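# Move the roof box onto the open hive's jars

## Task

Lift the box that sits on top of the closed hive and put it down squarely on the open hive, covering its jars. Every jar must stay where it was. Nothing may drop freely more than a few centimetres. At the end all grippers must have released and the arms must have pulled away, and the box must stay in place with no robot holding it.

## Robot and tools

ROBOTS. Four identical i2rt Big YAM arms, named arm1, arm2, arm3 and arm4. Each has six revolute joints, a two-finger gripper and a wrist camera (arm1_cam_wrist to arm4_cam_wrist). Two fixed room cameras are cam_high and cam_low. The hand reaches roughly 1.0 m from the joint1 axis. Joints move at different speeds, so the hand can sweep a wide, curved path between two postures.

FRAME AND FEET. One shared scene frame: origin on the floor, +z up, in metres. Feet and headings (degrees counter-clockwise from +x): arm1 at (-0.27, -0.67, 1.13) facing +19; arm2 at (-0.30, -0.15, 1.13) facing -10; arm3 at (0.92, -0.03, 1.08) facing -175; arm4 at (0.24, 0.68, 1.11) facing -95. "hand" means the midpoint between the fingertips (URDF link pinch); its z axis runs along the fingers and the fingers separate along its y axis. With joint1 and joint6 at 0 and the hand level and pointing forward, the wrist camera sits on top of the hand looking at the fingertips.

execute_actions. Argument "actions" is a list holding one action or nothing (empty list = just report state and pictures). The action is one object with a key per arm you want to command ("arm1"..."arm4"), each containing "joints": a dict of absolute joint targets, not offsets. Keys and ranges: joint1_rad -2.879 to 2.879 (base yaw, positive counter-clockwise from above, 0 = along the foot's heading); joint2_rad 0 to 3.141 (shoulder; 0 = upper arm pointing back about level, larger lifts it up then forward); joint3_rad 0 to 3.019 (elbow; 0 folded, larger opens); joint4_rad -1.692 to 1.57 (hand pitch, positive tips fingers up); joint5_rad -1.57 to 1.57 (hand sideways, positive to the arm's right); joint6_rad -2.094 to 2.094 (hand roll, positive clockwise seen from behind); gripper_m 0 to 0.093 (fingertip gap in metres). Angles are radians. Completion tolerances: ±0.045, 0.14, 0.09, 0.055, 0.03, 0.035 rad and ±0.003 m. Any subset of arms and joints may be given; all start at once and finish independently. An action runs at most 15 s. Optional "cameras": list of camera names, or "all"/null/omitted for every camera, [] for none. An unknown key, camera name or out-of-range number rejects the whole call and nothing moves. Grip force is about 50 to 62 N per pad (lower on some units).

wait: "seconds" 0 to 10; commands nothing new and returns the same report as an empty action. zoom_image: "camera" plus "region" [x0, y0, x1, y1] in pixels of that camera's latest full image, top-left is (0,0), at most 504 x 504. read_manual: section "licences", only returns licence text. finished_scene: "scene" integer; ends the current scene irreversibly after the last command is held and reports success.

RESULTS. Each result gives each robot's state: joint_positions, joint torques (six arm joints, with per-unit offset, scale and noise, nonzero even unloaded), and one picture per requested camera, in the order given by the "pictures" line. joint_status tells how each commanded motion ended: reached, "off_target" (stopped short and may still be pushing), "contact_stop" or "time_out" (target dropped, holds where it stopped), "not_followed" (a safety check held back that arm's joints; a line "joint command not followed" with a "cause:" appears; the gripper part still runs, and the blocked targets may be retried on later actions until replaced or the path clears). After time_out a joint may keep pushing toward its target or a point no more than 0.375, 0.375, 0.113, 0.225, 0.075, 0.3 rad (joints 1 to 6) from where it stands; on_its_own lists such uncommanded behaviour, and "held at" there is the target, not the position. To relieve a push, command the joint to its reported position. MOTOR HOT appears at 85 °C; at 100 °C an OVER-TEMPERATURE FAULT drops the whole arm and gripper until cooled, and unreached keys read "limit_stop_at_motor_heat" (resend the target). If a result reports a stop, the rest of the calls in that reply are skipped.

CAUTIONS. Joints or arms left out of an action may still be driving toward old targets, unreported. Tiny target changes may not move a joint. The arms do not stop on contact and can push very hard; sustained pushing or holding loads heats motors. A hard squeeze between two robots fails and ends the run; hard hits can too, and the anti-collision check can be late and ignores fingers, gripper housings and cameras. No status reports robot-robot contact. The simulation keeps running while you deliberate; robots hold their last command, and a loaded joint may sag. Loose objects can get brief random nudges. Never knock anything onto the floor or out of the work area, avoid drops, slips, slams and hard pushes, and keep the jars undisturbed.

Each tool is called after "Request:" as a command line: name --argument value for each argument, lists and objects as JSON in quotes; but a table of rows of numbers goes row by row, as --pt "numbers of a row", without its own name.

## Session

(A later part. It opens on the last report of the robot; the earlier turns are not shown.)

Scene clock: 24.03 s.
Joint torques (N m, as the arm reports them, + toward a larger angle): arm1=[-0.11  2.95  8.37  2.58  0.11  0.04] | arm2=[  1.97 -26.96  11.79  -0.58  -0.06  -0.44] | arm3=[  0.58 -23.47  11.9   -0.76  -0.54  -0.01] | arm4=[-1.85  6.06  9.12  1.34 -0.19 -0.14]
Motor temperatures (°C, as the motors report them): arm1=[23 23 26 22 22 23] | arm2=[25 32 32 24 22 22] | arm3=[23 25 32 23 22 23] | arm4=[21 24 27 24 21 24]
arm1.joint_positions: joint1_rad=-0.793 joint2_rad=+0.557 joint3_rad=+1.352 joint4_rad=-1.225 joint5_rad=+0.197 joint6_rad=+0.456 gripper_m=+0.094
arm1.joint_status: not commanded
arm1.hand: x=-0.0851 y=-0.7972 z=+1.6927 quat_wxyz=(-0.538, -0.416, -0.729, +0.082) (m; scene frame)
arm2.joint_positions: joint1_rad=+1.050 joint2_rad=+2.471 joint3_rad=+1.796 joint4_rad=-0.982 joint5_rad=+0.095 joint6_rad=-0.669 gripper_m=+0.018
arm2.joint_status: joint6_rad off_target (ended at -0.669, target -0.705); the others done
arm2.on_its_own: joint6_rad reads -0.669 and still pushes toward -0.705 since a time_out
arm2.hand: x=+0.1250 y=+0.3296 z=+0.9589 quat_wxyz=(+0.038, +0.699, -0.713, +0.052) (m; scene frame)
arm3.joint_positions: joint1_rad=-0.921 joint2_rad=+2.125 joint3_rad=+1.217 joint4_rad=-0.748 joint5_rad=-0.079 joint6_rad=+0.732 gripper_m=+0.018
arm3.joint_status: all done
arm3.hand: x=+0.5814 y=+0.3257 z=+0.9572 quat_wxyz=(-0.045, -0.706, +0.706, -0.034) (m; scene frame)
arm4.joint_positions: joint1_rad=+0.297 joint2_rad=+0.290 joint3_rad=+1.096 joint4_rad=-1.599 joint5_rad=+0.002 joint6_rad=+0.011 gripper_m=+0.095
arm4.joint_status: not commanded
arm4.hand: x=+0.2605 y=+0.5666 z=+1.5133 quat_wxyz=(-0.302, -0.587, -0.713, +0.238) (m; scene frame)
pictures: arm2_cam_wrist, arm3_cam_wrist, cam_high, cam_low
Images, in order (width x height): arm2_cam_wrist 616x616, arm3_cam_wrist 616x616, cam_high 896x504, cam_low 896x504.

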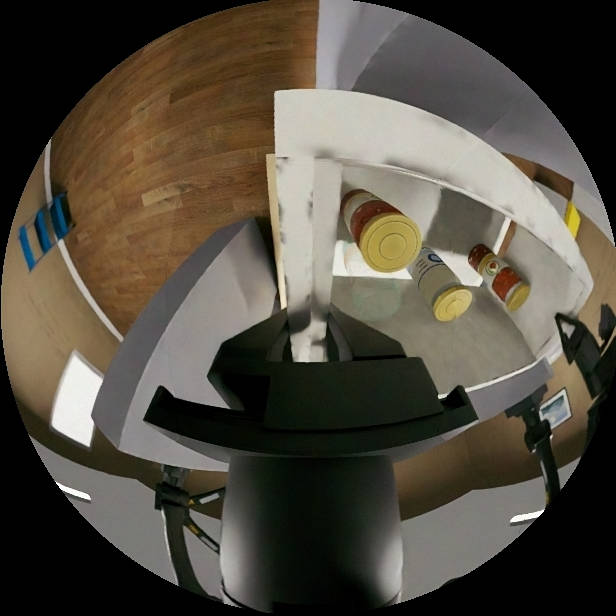

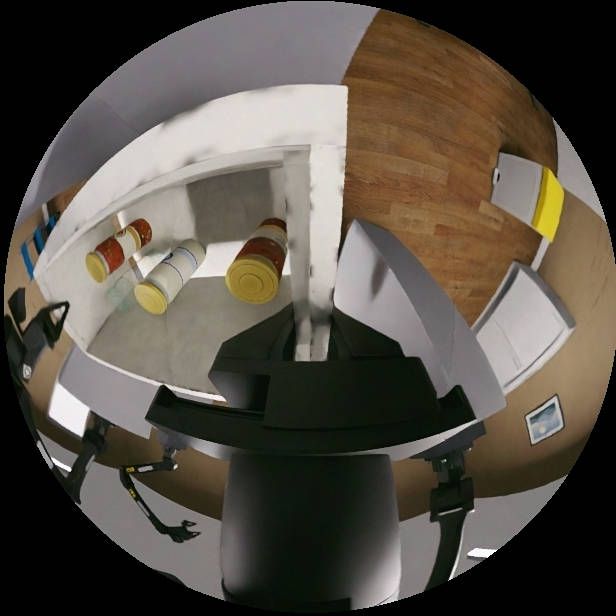

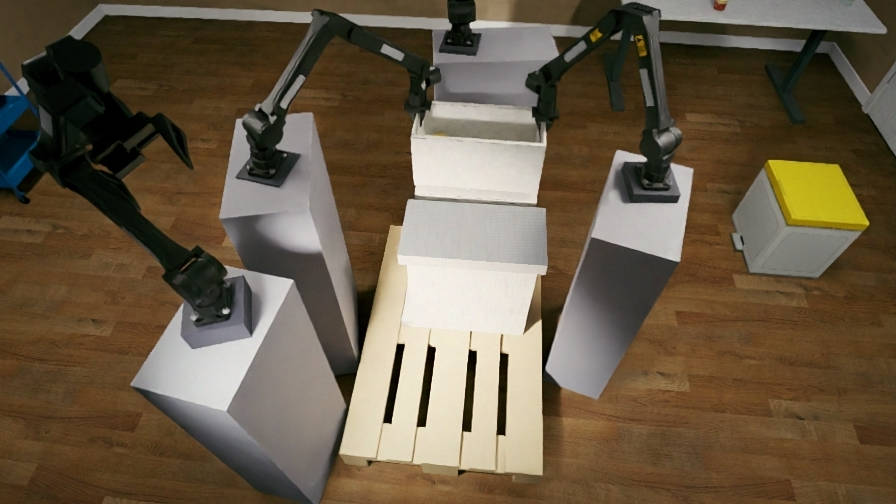

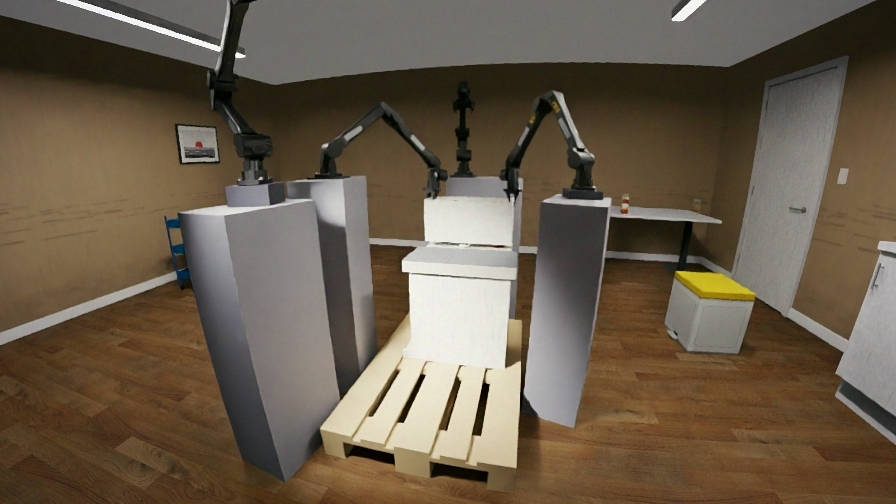

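Request:
execute_actions --actions '[]' --cameras '["arm2_cam_wrist","cam_high"]'

Request:
zoom_image --camera "arm2_cam_wrist" --region '[300, 160, 520, 340]'

Scene clock: 24.20 s.
Joint torques (N m, as the arm reports them, + toward a larger angle): arm1=[0.1  3.   8.37 2.58 0.11 0.04] | arm2=[  1.89 -26.81  11.59  -0.79  -0.15  -0.48] | arm3=[  0.57 -23.81  11.89  -0.77  -0.54  -0.01] | arm4=[-1.56  5.89  8.98  1.32 -0.19 -0.11]
Motor temperatures (°C, as the motors report them): arm1=[23 23 26 22 22 23] | arm2=[25 32 32 24 22 22] | arm3=[23 25 32 23 22 23] | arm4=[21 24 27 24 21 24]
arm1.joint_positions: joint1_rad=-0.793 joint2_rad=+0.557 joint3_rad=+1.352 joint4_rad=-1.225 joint5_rad=+0.197 joint6_rad=+0.456 gripper_m=+0.094
arm1.joint_status: not commanded
arm1.hand: x=-0.0851 y=-0.7972 z=+1.6927 quat_wxyz=(-0.538, -0.416, -0.729, +0.082) (m; scene frame)
arm2.joint_positions: joint1_rad=+1.050 joint2_rad=+2.471 joint3_rad=+1.796 joint4_rad=-0.982 joint5_rad=+0.095 joint6_rad=-0.669 gripper_m=+0.018
arm2.joint_status: joint6_rad off_target (ended at -0.669, target -0.705); the others done
arm2.on_its_own: joint6_rad reads -0.669 and still pushes toward -0.705 since a time_out
arm2.hand: x=+0.1250 y=+0.3296 z=+0.9589 quat_wxyz=(+0.038, +0.699, -0.713, +0.052) (m; scene frame)
arm3.joint_positions: joint1_rad=-0.921 joint2_rad=+2.125 joint3_rad=+1.217 joint4_rad=-0.748 joint5_rad=-0.079 joint6_rad=+0.732 gripper_m=+0.018
arm3.joint_status: all done
arm3.hand: x=+0.5814 y=+0.3257 z=+0.9572 quat_wxyz=(-0.045, -0.706, +0.706, -0.034) (m; scene frame)
arm4.joint_positions: joint1_rad=+0.297 joint2_rad=+0.290 joint3_rad=+1.096 joint4_rad=-1.599 joint5_rad=+0.002 joint6_rad=+0.011 gripper_m=+0.095
arm4.joint_status: not commanded
arm4.hand: x=+0.2605 y=+0.5666 z=+1.5133 quat_wxyz=(-0.302, -0.587, -0.713, +0.238) (m; scene frame)
pictures: arm2_cam_wrist, cam_high
Images, in order (width x height): arm2_cam_wrist 616x616, cam_high 896x504.

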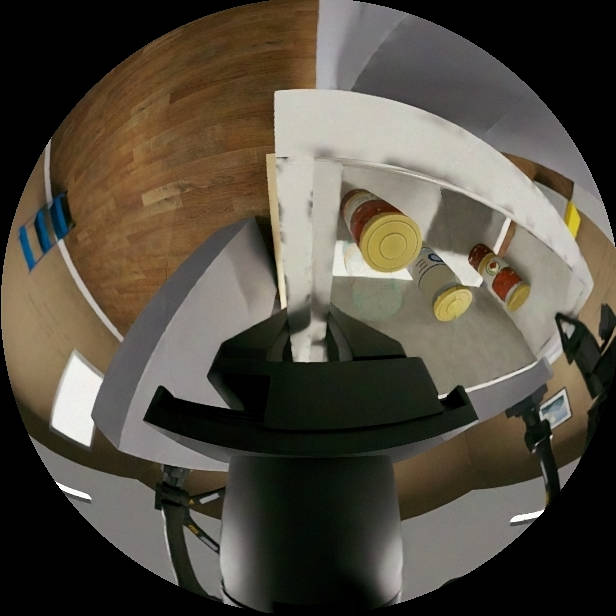

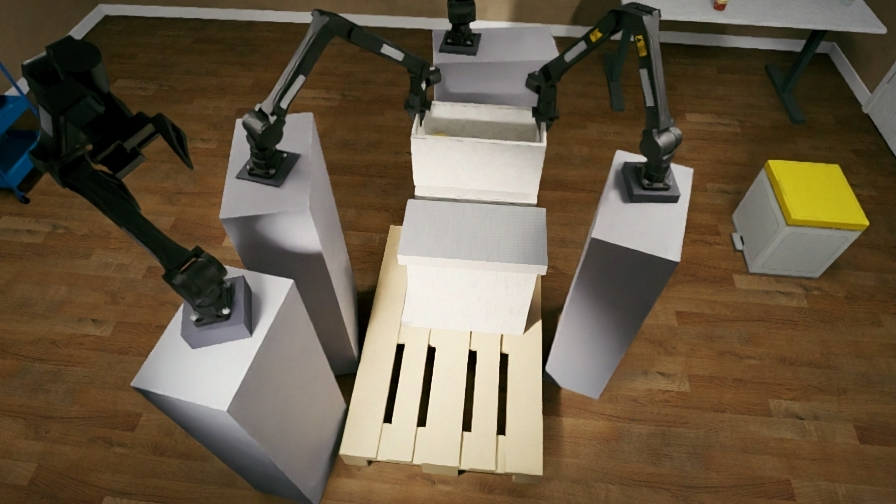

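Region (300, 160, 520, 340) of arm2_cam_wrist's 616x616 image, scaled by 2.291, with more detail than that image has; it fills the top 412 rows of this view, and the rest is white.

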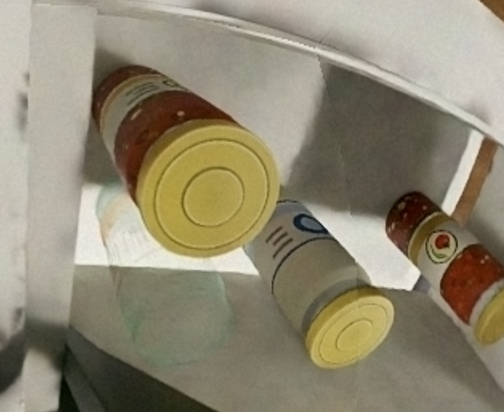

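Request:
execute_actions --actions '[{"arm2":{"joints":{"joint1_rad":1.046,"joint2_rad":2.415,"joint3_rad":1.85,"joint4_rad":-0.99,"joint5_rad":0.10,"joint6_rad":-0.70}},"arm3":{"joints":{"joint1_rad":-0.908,"joint2_rad":2.06,"joint3_rad":1.28,"joint4_rad":-0.75,"joint5_rad":-0.102,"joint6_rad":0.732}}}]' --cameras '["arm2_cam_wrist","arm3_cam_wrist","cam_high","cam_low"]'

Request:
zoom_image --camera "cam_high" --region '[380, 40, 600, 260]'

Request:
zoom_image --camera "cam_low" --region '[400, 140, 540, 280]'

Scene clock: 25.70 s.
Joint torques (N m, as the arm reports them, + toward a larger angle): arm1=[0.02 2.95 8.35 2.6  0.11 0.05] | arm2=[  1.03 -26.57  11.58  -0.62  -0.22  -0.44] | arm3=[  0.58 -23.42  10.44  -0.59  -0.44   0.  ] | arm4=[-1.26  6.08  8.88  1.31 -0.19 -0.15]
Motor temperatures (°C, as the motors report them): arm1=[23 23 26 22 22 23] | arm2=[25 33 32 24 22 22] | arm3=[23 25 32 23 22 23] | arm4=[21 24 27 24 21 24]
arm1.joint_positions: joint1_rad=-0.793 joint2_rad=+0.557 joint3_rad=+1.352 joint4_rad=-1.225 joint5_rad=+0.197 joint6_rad=+0.456 gripper_m=+0.094
arm1.joint_status: not commanded
arm1.hand: x=-0.0851 y=-0.7972 z=+1.6927 quat_wxyz=(-0.538, -0.416, -0.729, +0.082) (m; scene frame)
arm2.joint_positions: joint1_rad=+1.043 joint2_rad=+2.496 joint3_rad=+1.796 joint4_rad=-0.974 joint5_rad=+0.106 joint6_rad=-0.668 gripper_m=+0.018
arm2.joint_status: all done
arm2.hand: x=+0.1259 y=+0.3211 z=+0.9434 quat_wxyz=(+0.046, +0.696, -0.714, +0.058) (m; scene frame)
arm3.joint_positions: joint1_rad=-0.916 joint2_rad=+2.154 joint3_rad=+1.217 joint4_rad=-0.743 joint5_rad=-0.090 joint6_rad=+0.735 gripper_m=+0.018
arm3.joint_status: all done
arm3.hand: x=+0.5823 y=+0.3176 z=+0.9434 quat_wxyz=(-0.051, -0.706, +0.705, -0.046) (m; scene frame)
arm4.joint_positions: joint1_rad=+0.297 joint2_rad=+0.290 joint3_rad=+1.096 joint4_rad=-1.599 joint5_rad=+0.002 joint6_rad=+0.011 gripper_m=+0.095
arm4.joint_status: not commanded
arm4.hand: x=+0.2605 y=+0.5666 z=+1.5133 quat_wxyz=(-0.302, -0.587, -0.713, +0.238) (m; scene frame)
pictures: arm2_cam_wrist, arm3_cam_wrist, cam_high, cam_low
Images, in order (width x height): arm2_cam_wrist 616x616, arm3_cam_wrist 616x616, cam_high 896x504, cam_low 896x504.

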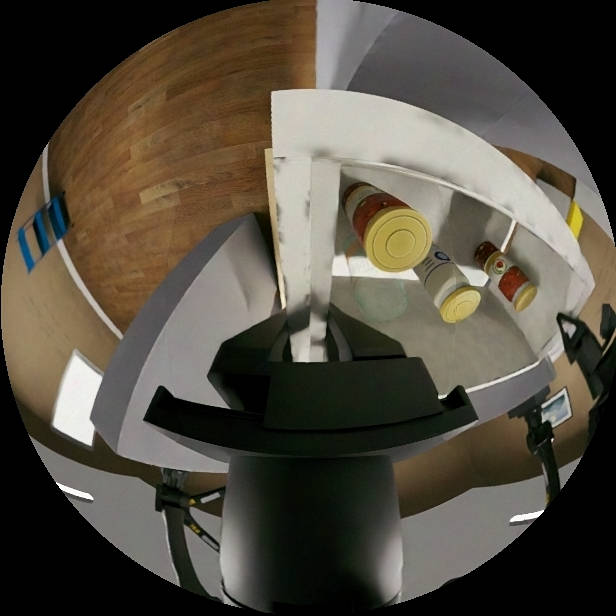

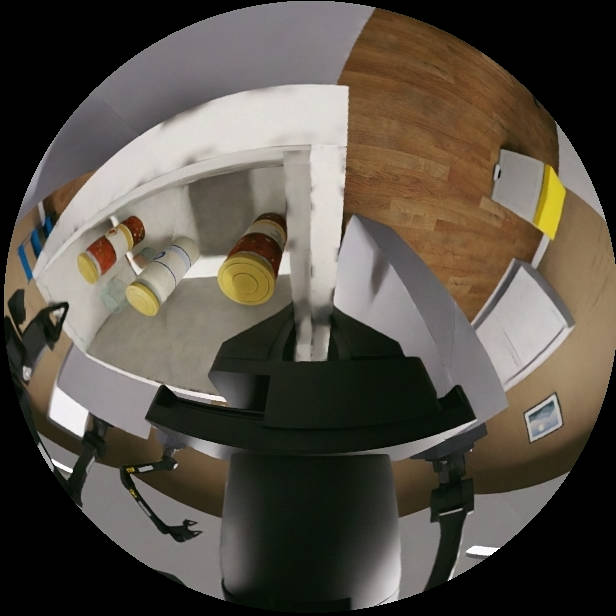

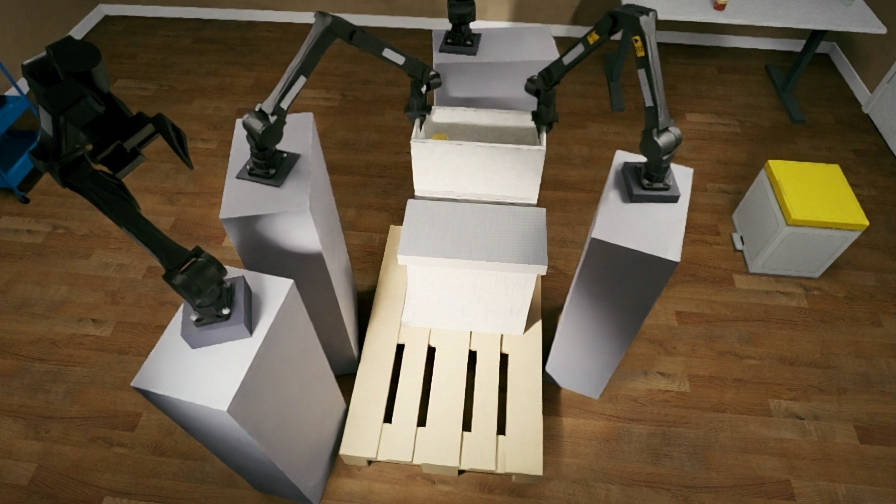

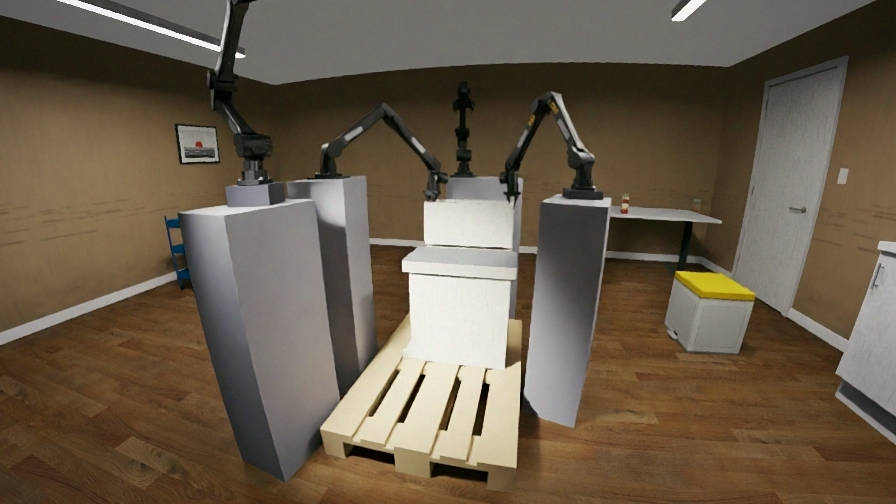

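Region (380, 40, 600, 260) of cam_high's 896x504 image, scaled by 2.291, with more detail than that image has.

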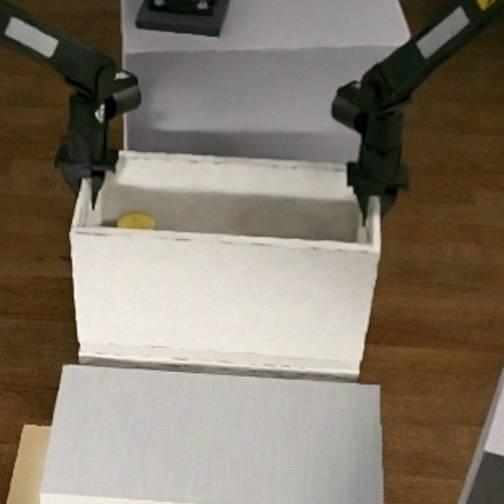

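Region (400, 140, 540, 280) of cam_low's 896x504 image, scaled by 3.600, with more detail than that image has.

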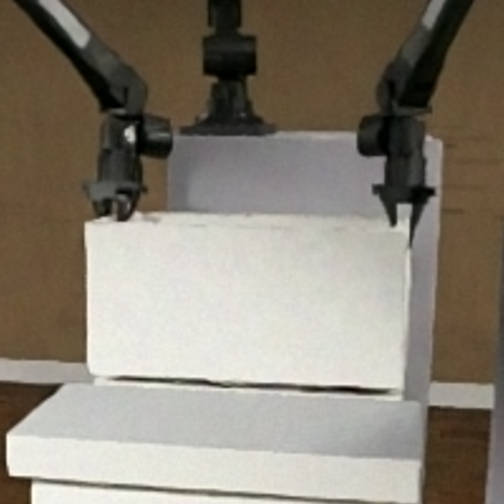

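Request:
zoom_image --camera "cam_high" --region '[400, 165, 460, 210]'

Request:
zoom_image --camera "cam_high" --region '[495, 170, 555, 215]'

Region (400, 165, 460, 210) of cam_high's 896x504 image, scaled by 8.400, with more detail than that image has; it fills the top 378 rows of this view, and the rest is white.

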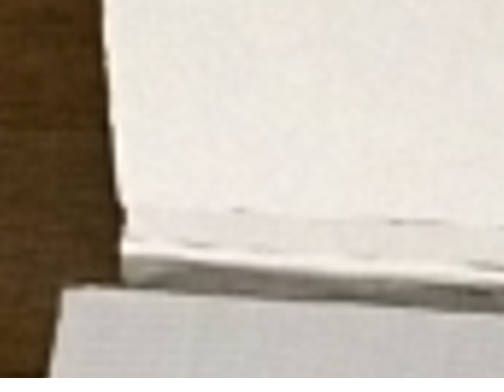

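Region (495, 170, 555, 215) of cam_high's 896x504 image, scaled by 8.400, with more detail than that image has; it fills the top 378 rows of this view, and the rest is white.

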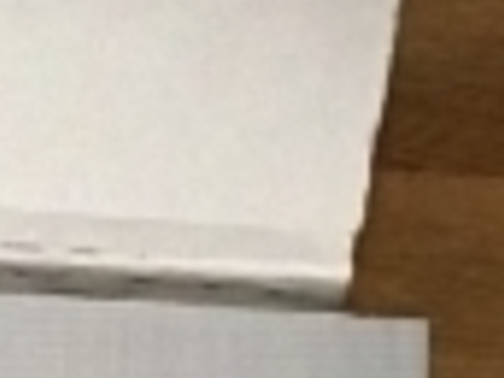

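Request:
execute_actions --actions '[{"arm2":{"joints":{"joint1_rad":1.04,"joint2_rad":2.447,"joint4_rad":-0.965}},"arm3":{"joints":{"joint1_rad":-0.906,"joint2_rad":2.10,"joint4_rad":-0.718}}}]' --cameras '["cam_high","cam_low"]'

Request:
zoom_image --camera "cam_high" --region '[400, 165, 460, 210]'

Request:
zoom_image --camera "cam_high" --region '[495, 170, 555, 215]'

Scene clock: 26.90 s.
Joint torques (N m, as the arm reports them, + toward a larger angle): arm1=[0.01 2.89 8.39 2.59 0.11 0.05] | arm2=[ -0.2  -25.95  11.28  -0.89  -0.07  -0.41] | arm3=[  0.39 -23.43  10.13  -0.78  -0.42  -0.02] | arm4=[-1.94  6.15  8.96  1.25 -0.19 -0.11]
Motor temperatures (°C, as the motors report them): arm1=[23 23 26 22 22 23] | arm2=[25 33 32 24 22 22] | arm3=[23 26 32 23 22 23] | arm4=[21 24 27 24 21 24]
arm1.joint_positions: joint1_rad=-0.793 joint2_rad=+0.557 joint3_rad=+1.352 joint4_rad=-1.225 joint5_rad=+0.197 joint6_rad=+0.456 gripper_m=+0.094
arm1.joint_status: not commanded
arm1.hand: x=-0.0851 y=-0.7972 z=+1.6927 quat_wxyz=(-0.538, -0.416, -0.729, +0.082) (m; scene frame)
arm2.joint_positions: joint1_rad=+1.039 joint2_rad=+2.523 joint3_rad=+1.796 joint4_rad=-0.946 joint5_rad=+0.103 joint6_rad=-0.672 gripper_m=+0.018
arm2.joint_status: all done
arm2.hand: x=+0.1259 y=+0.3182 z=+0.9262 quat_wxyz=(+0.046, +0.696, -0.714, +0.057) (m; scene frame)
arm3.joint_positions: joint1_rad=-0.912 joint2_rad=+2.193 joint3_rad=+1.217 joint4_rad=-0.706 joint5_rad=-0.090 joint6_rad=+0.737 gripper_m=+0.018
arm3.joint_status: all done
arm3.hand: x=+0.5821 y=+0.3149 z=+0.9242 quat_wxyz=(-0.051, -0.706, +0.705, -0.047) (m; scene frame)
arm4.joint_positions: joint1_rad=+0.297 joint2_rad=+0.290 joint3_rad=+1.096 joint4_rad=-1.599 joint5_rad=+0.002 joint6_rad=+0.011 gripper_m=+0.095
arm4.joint_status: not commanded
arm4.hand: x=+0.2605 y=+0.5666 z=+1.5133 quat_wxyz=(-0.302, -0.587, -0.713, +0.238) (m; scene frame)
pictures: cam_high, cam_low
Images, in order (width x height): cam_high 896x504, cam_low 896x504.

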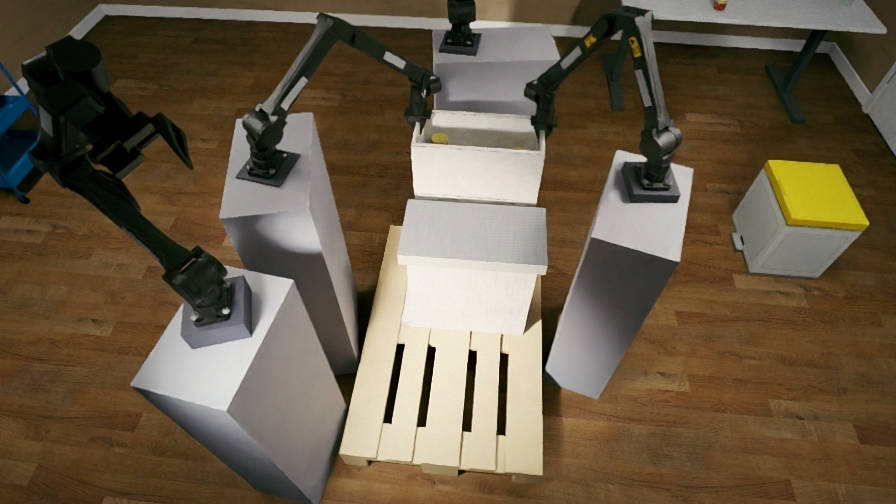

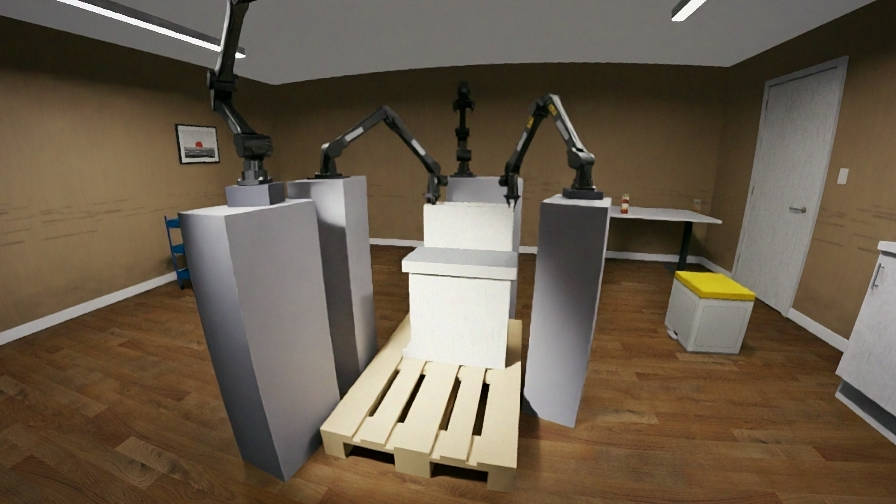

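Region (400, 165, 460, 210) of cam_high's 896x504 image, scaled by 8.400, with more detail than that image has; it fills the top 378 rows of this view, and the rest is white.

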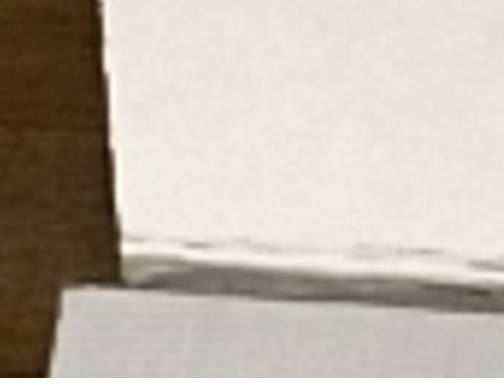

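Region (495, 170, 555, 215) of cam_high's 896x504 image, scaled by 8.400, with more detail than that image has; it fills the top 378 rows of this view, and the rest is white.

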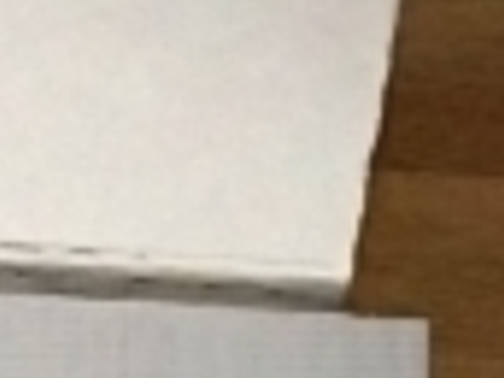

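Request:
execute_actions --actions '[{"arm2":{"joints":{"joint2_rad":2.49,"joint4_rad":-0.95}},"arm3":{"joints":{"joint2_rad":2.15,"joint4_rad":-0.70}}}]' --cameras '["cam_high"]'

Request:
zoom_image --camera "cam_high" --region '[400, 120, 555, 215]'

Scene clock: 27.73 s.
Joint torques (N m, as the arm reports them, + toward a larger angle): arm1=[0.   2.88 8.35 2.57 0.11 0.05] | arm2=[  1.05 -23.52  11.29  -0.17  -0.08  -0.4 ] | arm3=[  0.34 -20.91  10.05  -0.43  -0.34  -0.02] | arm4=[-1.45  6.1   9.03  1.34 -0.19 -0.1 ]
Motor temperatures (°C, as the motors report them): arm1=[23 23 26 22 22 23] | arm2=[25 33 32 24 22 22] | arm3=[23 26 32 23 22 23] | arm4=[21 24 27 24 21 24]
arm1.joint_positions: joint1_rad=-0.793 joint2_rad=+0.557 joint3_rad=+1.352 joint4_rad=-1.225 joint5_rad=+0.197 joint6_rad=+0.456 gripper_m=+0.094
arm1.joint_status: not commanded
arm1.hand: x=-0.0851 y=-0.7972 z=+1.6927 quat_wxyz=(-0.538, -0.416, -0.729, +0.082) (m; scene frame)
arm2.joint_positions: joint1_rad=+1.038 joint2_rad=+2.530 joint3_rad=+1.796 joint4_rad=-0.945 joint5_rad=+0.103 joint6_rad=-0.673 gripper_m=+0.018
arm2.joint_status: all done
arm2.hand: x=+0.1252 y=+0.3166 z=+0.9224 quat_wxyz=(+0.049, +0.696, -0.714, +0.057) (m; scene frame)
arm3.joint_positions: joint1_rad=-0.911 joint2_rad=+2.205 joint3_rad=+1.217 joint4_rad=-0.697 joint5_rad=-0.092 joint6_rad=+0.738 gripper_m=+0.018
arm3.joint_status: all done
arm3.hand: x=+0.5824 y=+0.3135 z=+0.9185 quat_wxyz=(-0.052, -0.706, +0.704, -0.049) (m; scene frame)
arm4.joint_positions: joint1_rad=+0.297 joint2_rad=+0.290 joint3_rad=+1.096 joint4_rad=-1.599 joint5_rad=+0.002 joint6_rad=+0.011 gripper_m=+0.095
arm4.joint_status: not commanded
arm4.hand: x=+0.2605 y=+0.5666 z=+1.5133 quat_wxyz=(-0.302, -0.587, -0.713, +0.238) (m; scene frame)
pictures: cam_high
Images, in order (width x height): cam_high 896x504.

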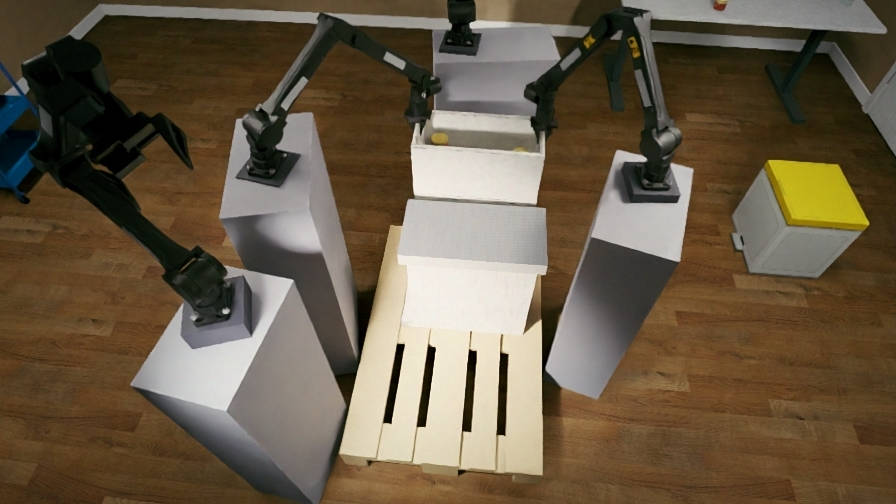

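Region (400, 120, 555, 215) of cam_high's 896x504 image, scaled by 3.252, with more detail than that image has; it fills the top 309 rows of this view, and the rest is white.

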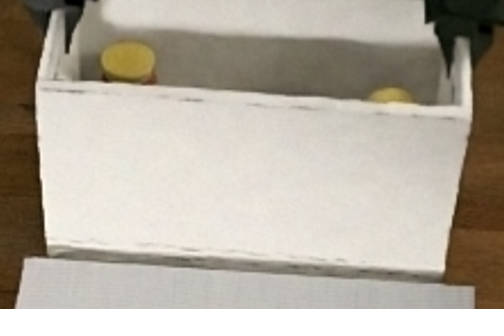

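Request:
execute_actions --actions '[{"arm2":{"joints":{"joint3_rad":1.83,"joint6_rad":-0.68,"gripper_m":0.06}},"arm3":{"joints":{"joint3_rad":1.25,"gripper_m":0.06}}}]' --cameras '["arm2_cam_wrist","arm3_cam_wrist","cam_high"]'

Request:
zoom_image --camera "cam_high" --region '[400, 120, 555, 215]'

Scene clock: 28.93 s.
Joint torques (N m, as the arm reports them, + toward a larger angle): arm1=[-0.03  2.93  8.37  2.6   0.11  0.05] | arm2=[  1.06 -18.94   9.69  -0.17  -0.02  -0.2 ] | arm3=[  0.32 -17.05   7.48  -0.2   -0.12  -0.03] | arm4=[-1.65  6.45  9.04  1.31 -0.15 -0.13]
Motor temperatures (°C, as the motors report them): arm1=[23 23 27 22 22 23] | arm2=[25 33 32 24 22 22] | arm3=[23 26 32 23 22 23] | arm4=[21 24 28 24 21 24]
arm1.joint_positions: joint1_rad=-0.793 joint2_rad=+0.557 joint3_rad=+1.352 joint4_rad=-1.225 joint5_rad=+0.197 joint6_rad=+0.456 gripper_m=+0.094
arm1.joint_status: not commanded
arm1.hand: x=-0.0851 y=-0.7972 z=+1.6927 quat_wxyz=(-0.538, -0.416, -0.729, +0.082) (m; scene frame)
arm2.joint_positions: joint1_rad=+1.038 joint2_rad=+2.480 joint3_rad=+1.802 joint4_rad=-0.945 joint5_rad=+0.103 joint6_rad=-0.673 gripper_m=+0.060
arm2.joint_status: all done
arm2.hand: x=+0.1371 y=+0.3308 z=+0.9543 quat_wxyz=(+0.022, +0.696, -0.716, +0.054) (m; scene frame)
arm3.joint_positions: joint1_rad=-0.911 joint2_rad=+2.150 joint3_rad=+1.227 joint4_rad=-0.697 joint5_rad=-0.099 joint6_rad=+0.738 gripper_m=+0.060
arm3.joint_status: all done
arm3.hand: x=+0.5679 y=+0.3277 z=+0.9466 quat_wxyz=(-0.054, -0.708, +0.704, -0.017) (m; scene frame)
arm4.joint_positions: joint1_rad=+0.297 joint2_rad=+0.290 joint3_rad=+1.096 joint4_rad=-1.599 joint5_rad=+0.002 joint6_rad=+0.011 gripper_m=+0.095
arm4.joint_status: not commanded
arm4.hand: x=+0.2605 y=+0.5666 z=+1.5133 quat_wxyz=(-0.302, -0.587, -0.713, +0.238) (m; scene frame)
pictures: arm2_cam_wrist, arm3_cam_wrist, cam_high
Images, in order (width x height): arm2_cam_wrist 616x616, arm3_cam_wrist 616x616, cam_high 896x504.

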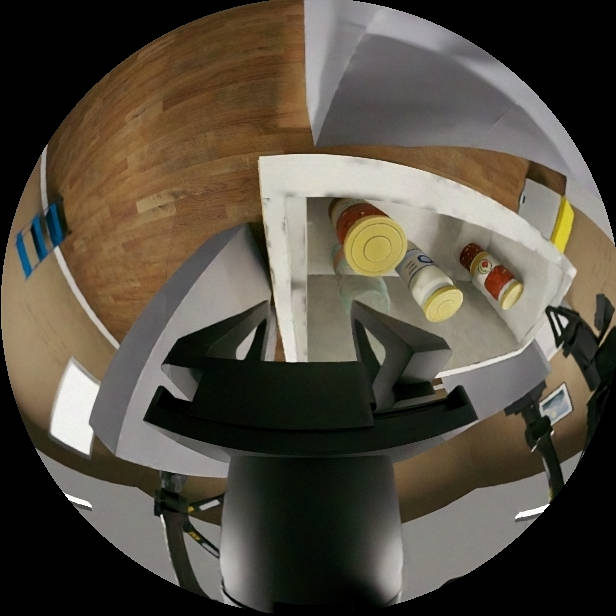

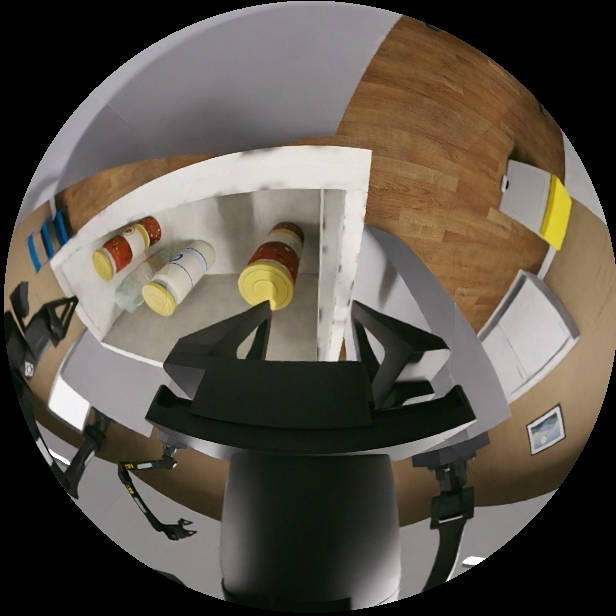

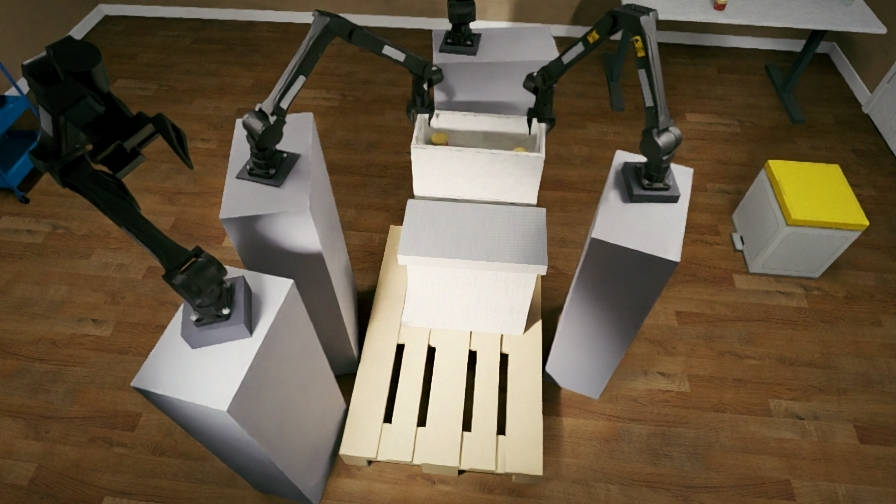

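Region (400, 120, 555, 215) of cam_high's 896x504 image, scaled by 3.252, with more detail than that image has; it fills the top 309 rows of this view, and the rest is white.

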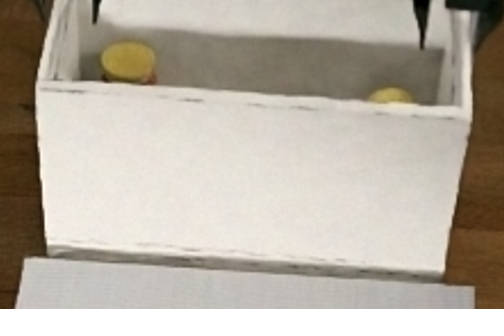

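Request:
execute_actions --actions '[{"arm2":{"joints":{"joint2_rad":2.2,"joint4_rad":-1.25,"gripper_m":0.09}},"arm3":{"joints":{"joint2_rad":1.85,"joint4_rad":-1.02,"gripper_m":0.09}}}]' --cameras '[]'

Request:
execute_actions --actions '[{"arm2":{"joints":{"joint1_rad":0.9,"joint2_rad":1.4,"joint3_rad":1.2}},"arm3":{"joints":{"joint1_rad":-0.8,"joint2_rad":1.2,"joint3_rad":1.0}}}]' --cameras '["arm4_cam_wrist","cam_high","cam_low"]'

Request:
zoom_image --camera "arm4_cam_wrist" --region '[220, 190, 400, 340]'

Scene clock: 30.87 s.
Joint torques (N m, as the arm reports them, + toward a larger angle): arm1=[0.03 2.99 8.36 2.6  0.12 0.05] | arm2=[  1.06 -18.58   9.18  -0.17  -0.03  -0.21] | arm3=[  0.31 -14.27   9.16  -0.5   -0.12  -0.03] | arm4=[-1.35  6.25  9.16  1.22 -0.2  -0.12]
Motor temperatures (°C, as the motors report them): arm1=[23 23 27 22 22 23] | arm2=[25 33 32 24 22 22] | arm3=[23 26 31 23 22 23] | arm4=[21 24 28 24 21 24]
arm1.joint_positions: joint1_rad=-0.793 joint2_rad=+0.557 joint3_rad=+1.352 joint4_rad=-1.225 joint5_rad=+0.197 joint6_rad=+0.456 gripper_m=+0.094
arm1.joint_status: not commanded
arm1.hand: x=-0.0851 y=-0.7972 z=+1.6927 quat_wxyz=(-0.538, -0.416, -0.729, +0.082) (m; scene frame)
arm2.joint_positions: joint1_rad=+1.038 joint2_rad=+2.192 joint3_rad=+1.825 joint4_rad=-1.241 joint5_rad=+0.103 joint6_rad=-0.673 gripper_m=+0.090
arm2.joint_status: all done
arm2.hand: x=+0.1357 y=+0.3293 z=+1.1462 quat_wxyz=(+0.014, +0.696, -0.716, +0.053) (m; scene frame)
arm3.joint_positions: joint1_rad=-0.911 joint2_rad=+1.835 joint3_rad=+1.233 joint4_rad=-1.012 joint5_rad=-0.099 joint6_rad=+0.738 gripper_m=+0.090
arm3.joint_status: all done
arm3.hand: x=+0.5792 y=+0.3171 z=+1.1028 quat_wxyz=(-0.054, -0.708, +0.704, -0.013) (m; scene frame)
arm4.joint_positions: joint1_rad=+0.297 joint2_rad=+0.290 joint3_rad=+1.096 joint4_rad=-1.599 joint5_rad=+0.002 joint6_rad=+0.011 gripper_m=+0.095
arm4.joint_status: not commanded
arm4.hand: x=+0.2605 y=+0.5666 z=+1.5133 quat_wxyz=(-0.302, -0.587, -0.713, +0.238) (m; scene frame)
pictures: none
No camera images: the call's "cameras" was empty. Leave "cameras" out to get every camera's image.

Scene clock: 32.37 s.
Joint torques (N m, as the arm reports them, + toward a larger angle): arm1=[0.   2.88 8.37 2.61 0.11 0.04] | arm2=[ 0.97 -9.01  9.49  0.45  0.   -0.19] | arm3=[-0.55 -7.07 10.76  0.6  -0.03 -0.06] | arm4=[-1.62  5.96  9.08  1.42 -0.2  -0.13]
Motor temperatures (°C, as the motors report them): arm1=[23 23 27 22 22 23] | arm2=[25 32 32 24 22 22] | arm3=[23 25 31 23 22 23] | arm4=[21 24 28 24 21 24]
arm1.joint_positions: joint1_rad=-0.793 joint2_rad=+0.557 joint3_rad=+1.352 joint4_rad=-1.225 joint5_rad=+0.197 joint6_rad=+0.456 gripper_m=+0.094
arm1.joint_status: not commanded
arm1.hand: x=-0.0851 y=-0.7972 z=+1.6927 quat_wxyz=(-0.538, -0.416, -0.729, +0.082) (m; scene frame)
arm2.joint_positions: joint1_rad=+0.900 joint2_rad=+1.385 joint3_rad=+1.203 joint4_rad=-1.245 joint5_rad=+0.101 joint6_rad=-0.673 gripper_m=+0.090
arm2.joint_status: all done
arm2.hand: x=+0.0370 y=+0.1223 z=+1.3330 quat_wxyz=(-0.073, +0.640, -0.764, +0.049) (m; scene frame)
arm3.joint_positions: joint1_rad=-0.795 joint2_rad=+1.188 joint3_rad=+0.990 joint4_rad=-1.017 joint5_rad=-0.102 joint6_rad=+0.738 gripper_m=+0.090
arm3.joint_status: all done
arm3.hand: x=+0.6094 y=+0.2170 z=+1.2874 quat_wxyz=(-0.055, -0.741, +0.644, +0.182) (m; scene frame)
arm4.joint_positions: joint1_rad=+0.297 joint2_rad=+0.290 joint3_rad=+1.096 joint4_rad=-1.599 joint5_rad=+0.002 joint6_rad=+0.011 gripper_m=+0.095
arm4.joint_status: not commanded
arm4.hand: x=+0.2605 y=+0.5666 z=+1.5133 quat_wxyz=(-0.302, -0.587, -0.713, +0.238) (m; scene frame)
pictures: arm4_cam_wrist, cam_high, cam_low
Images, in order (width x height): arm4_cam_wrist 616x616, cam_high 896x504, cam_low 896x504.

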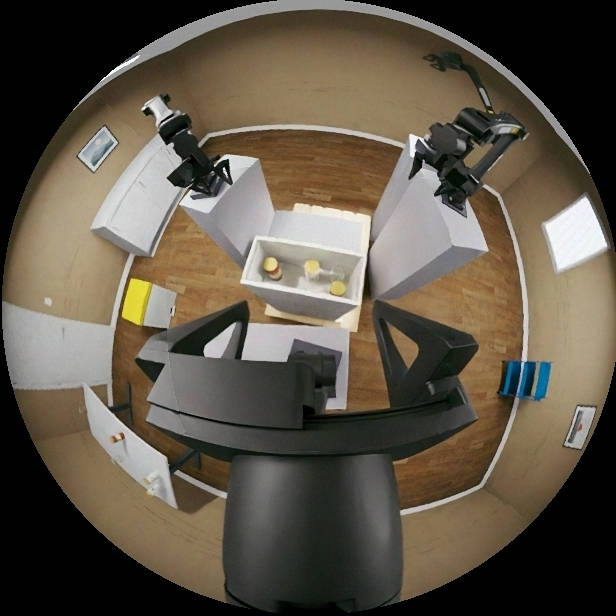

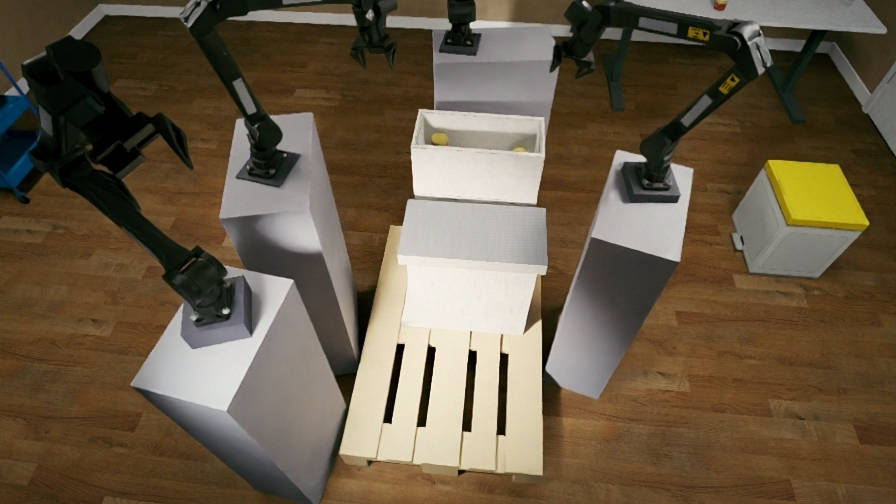

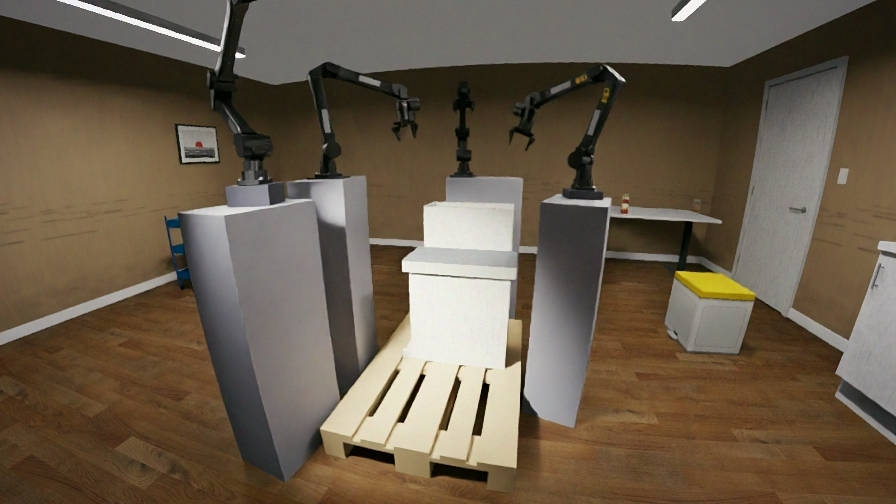

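Region (220, 190, 400, 340) of arm4_cam_wrist's 616x616 image, scaled by 2.800, with more detail than that image has.

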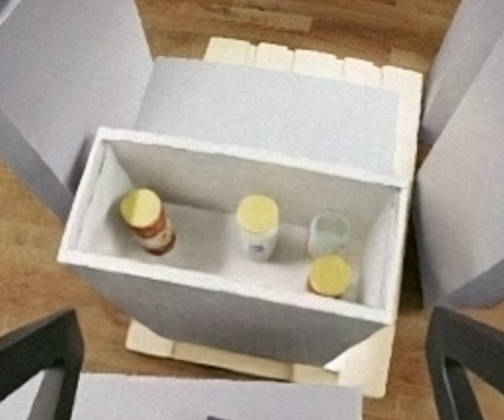

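Request:
zoom_image --camera "cam_high" --region '[400, 165, 460, 210]'

Request:
zoom_image --camera "cam_high" --region '[495, 170, 555, 215]'

Region (400, 165, 460, 210) of cam_high's 896x504 image, scaled by 8.400, with more detail than that image has; it fills the top 378 rows of this view, and the rest is white.

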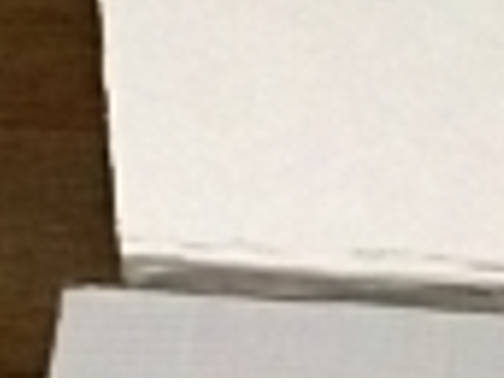

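Region (495, 170, 555, 215) of cam_high's 896x504 image, scaled by 8.400, with more detail than that image has; it fills the top 378 rows of this view, and the rest is white.

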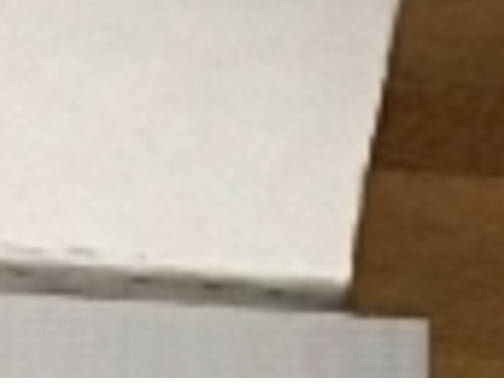

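The box edges line up with the hive's at both front corners, and all four jars are upright.

Request:
finished_scene --scene 2

The scene is finished: the task was done.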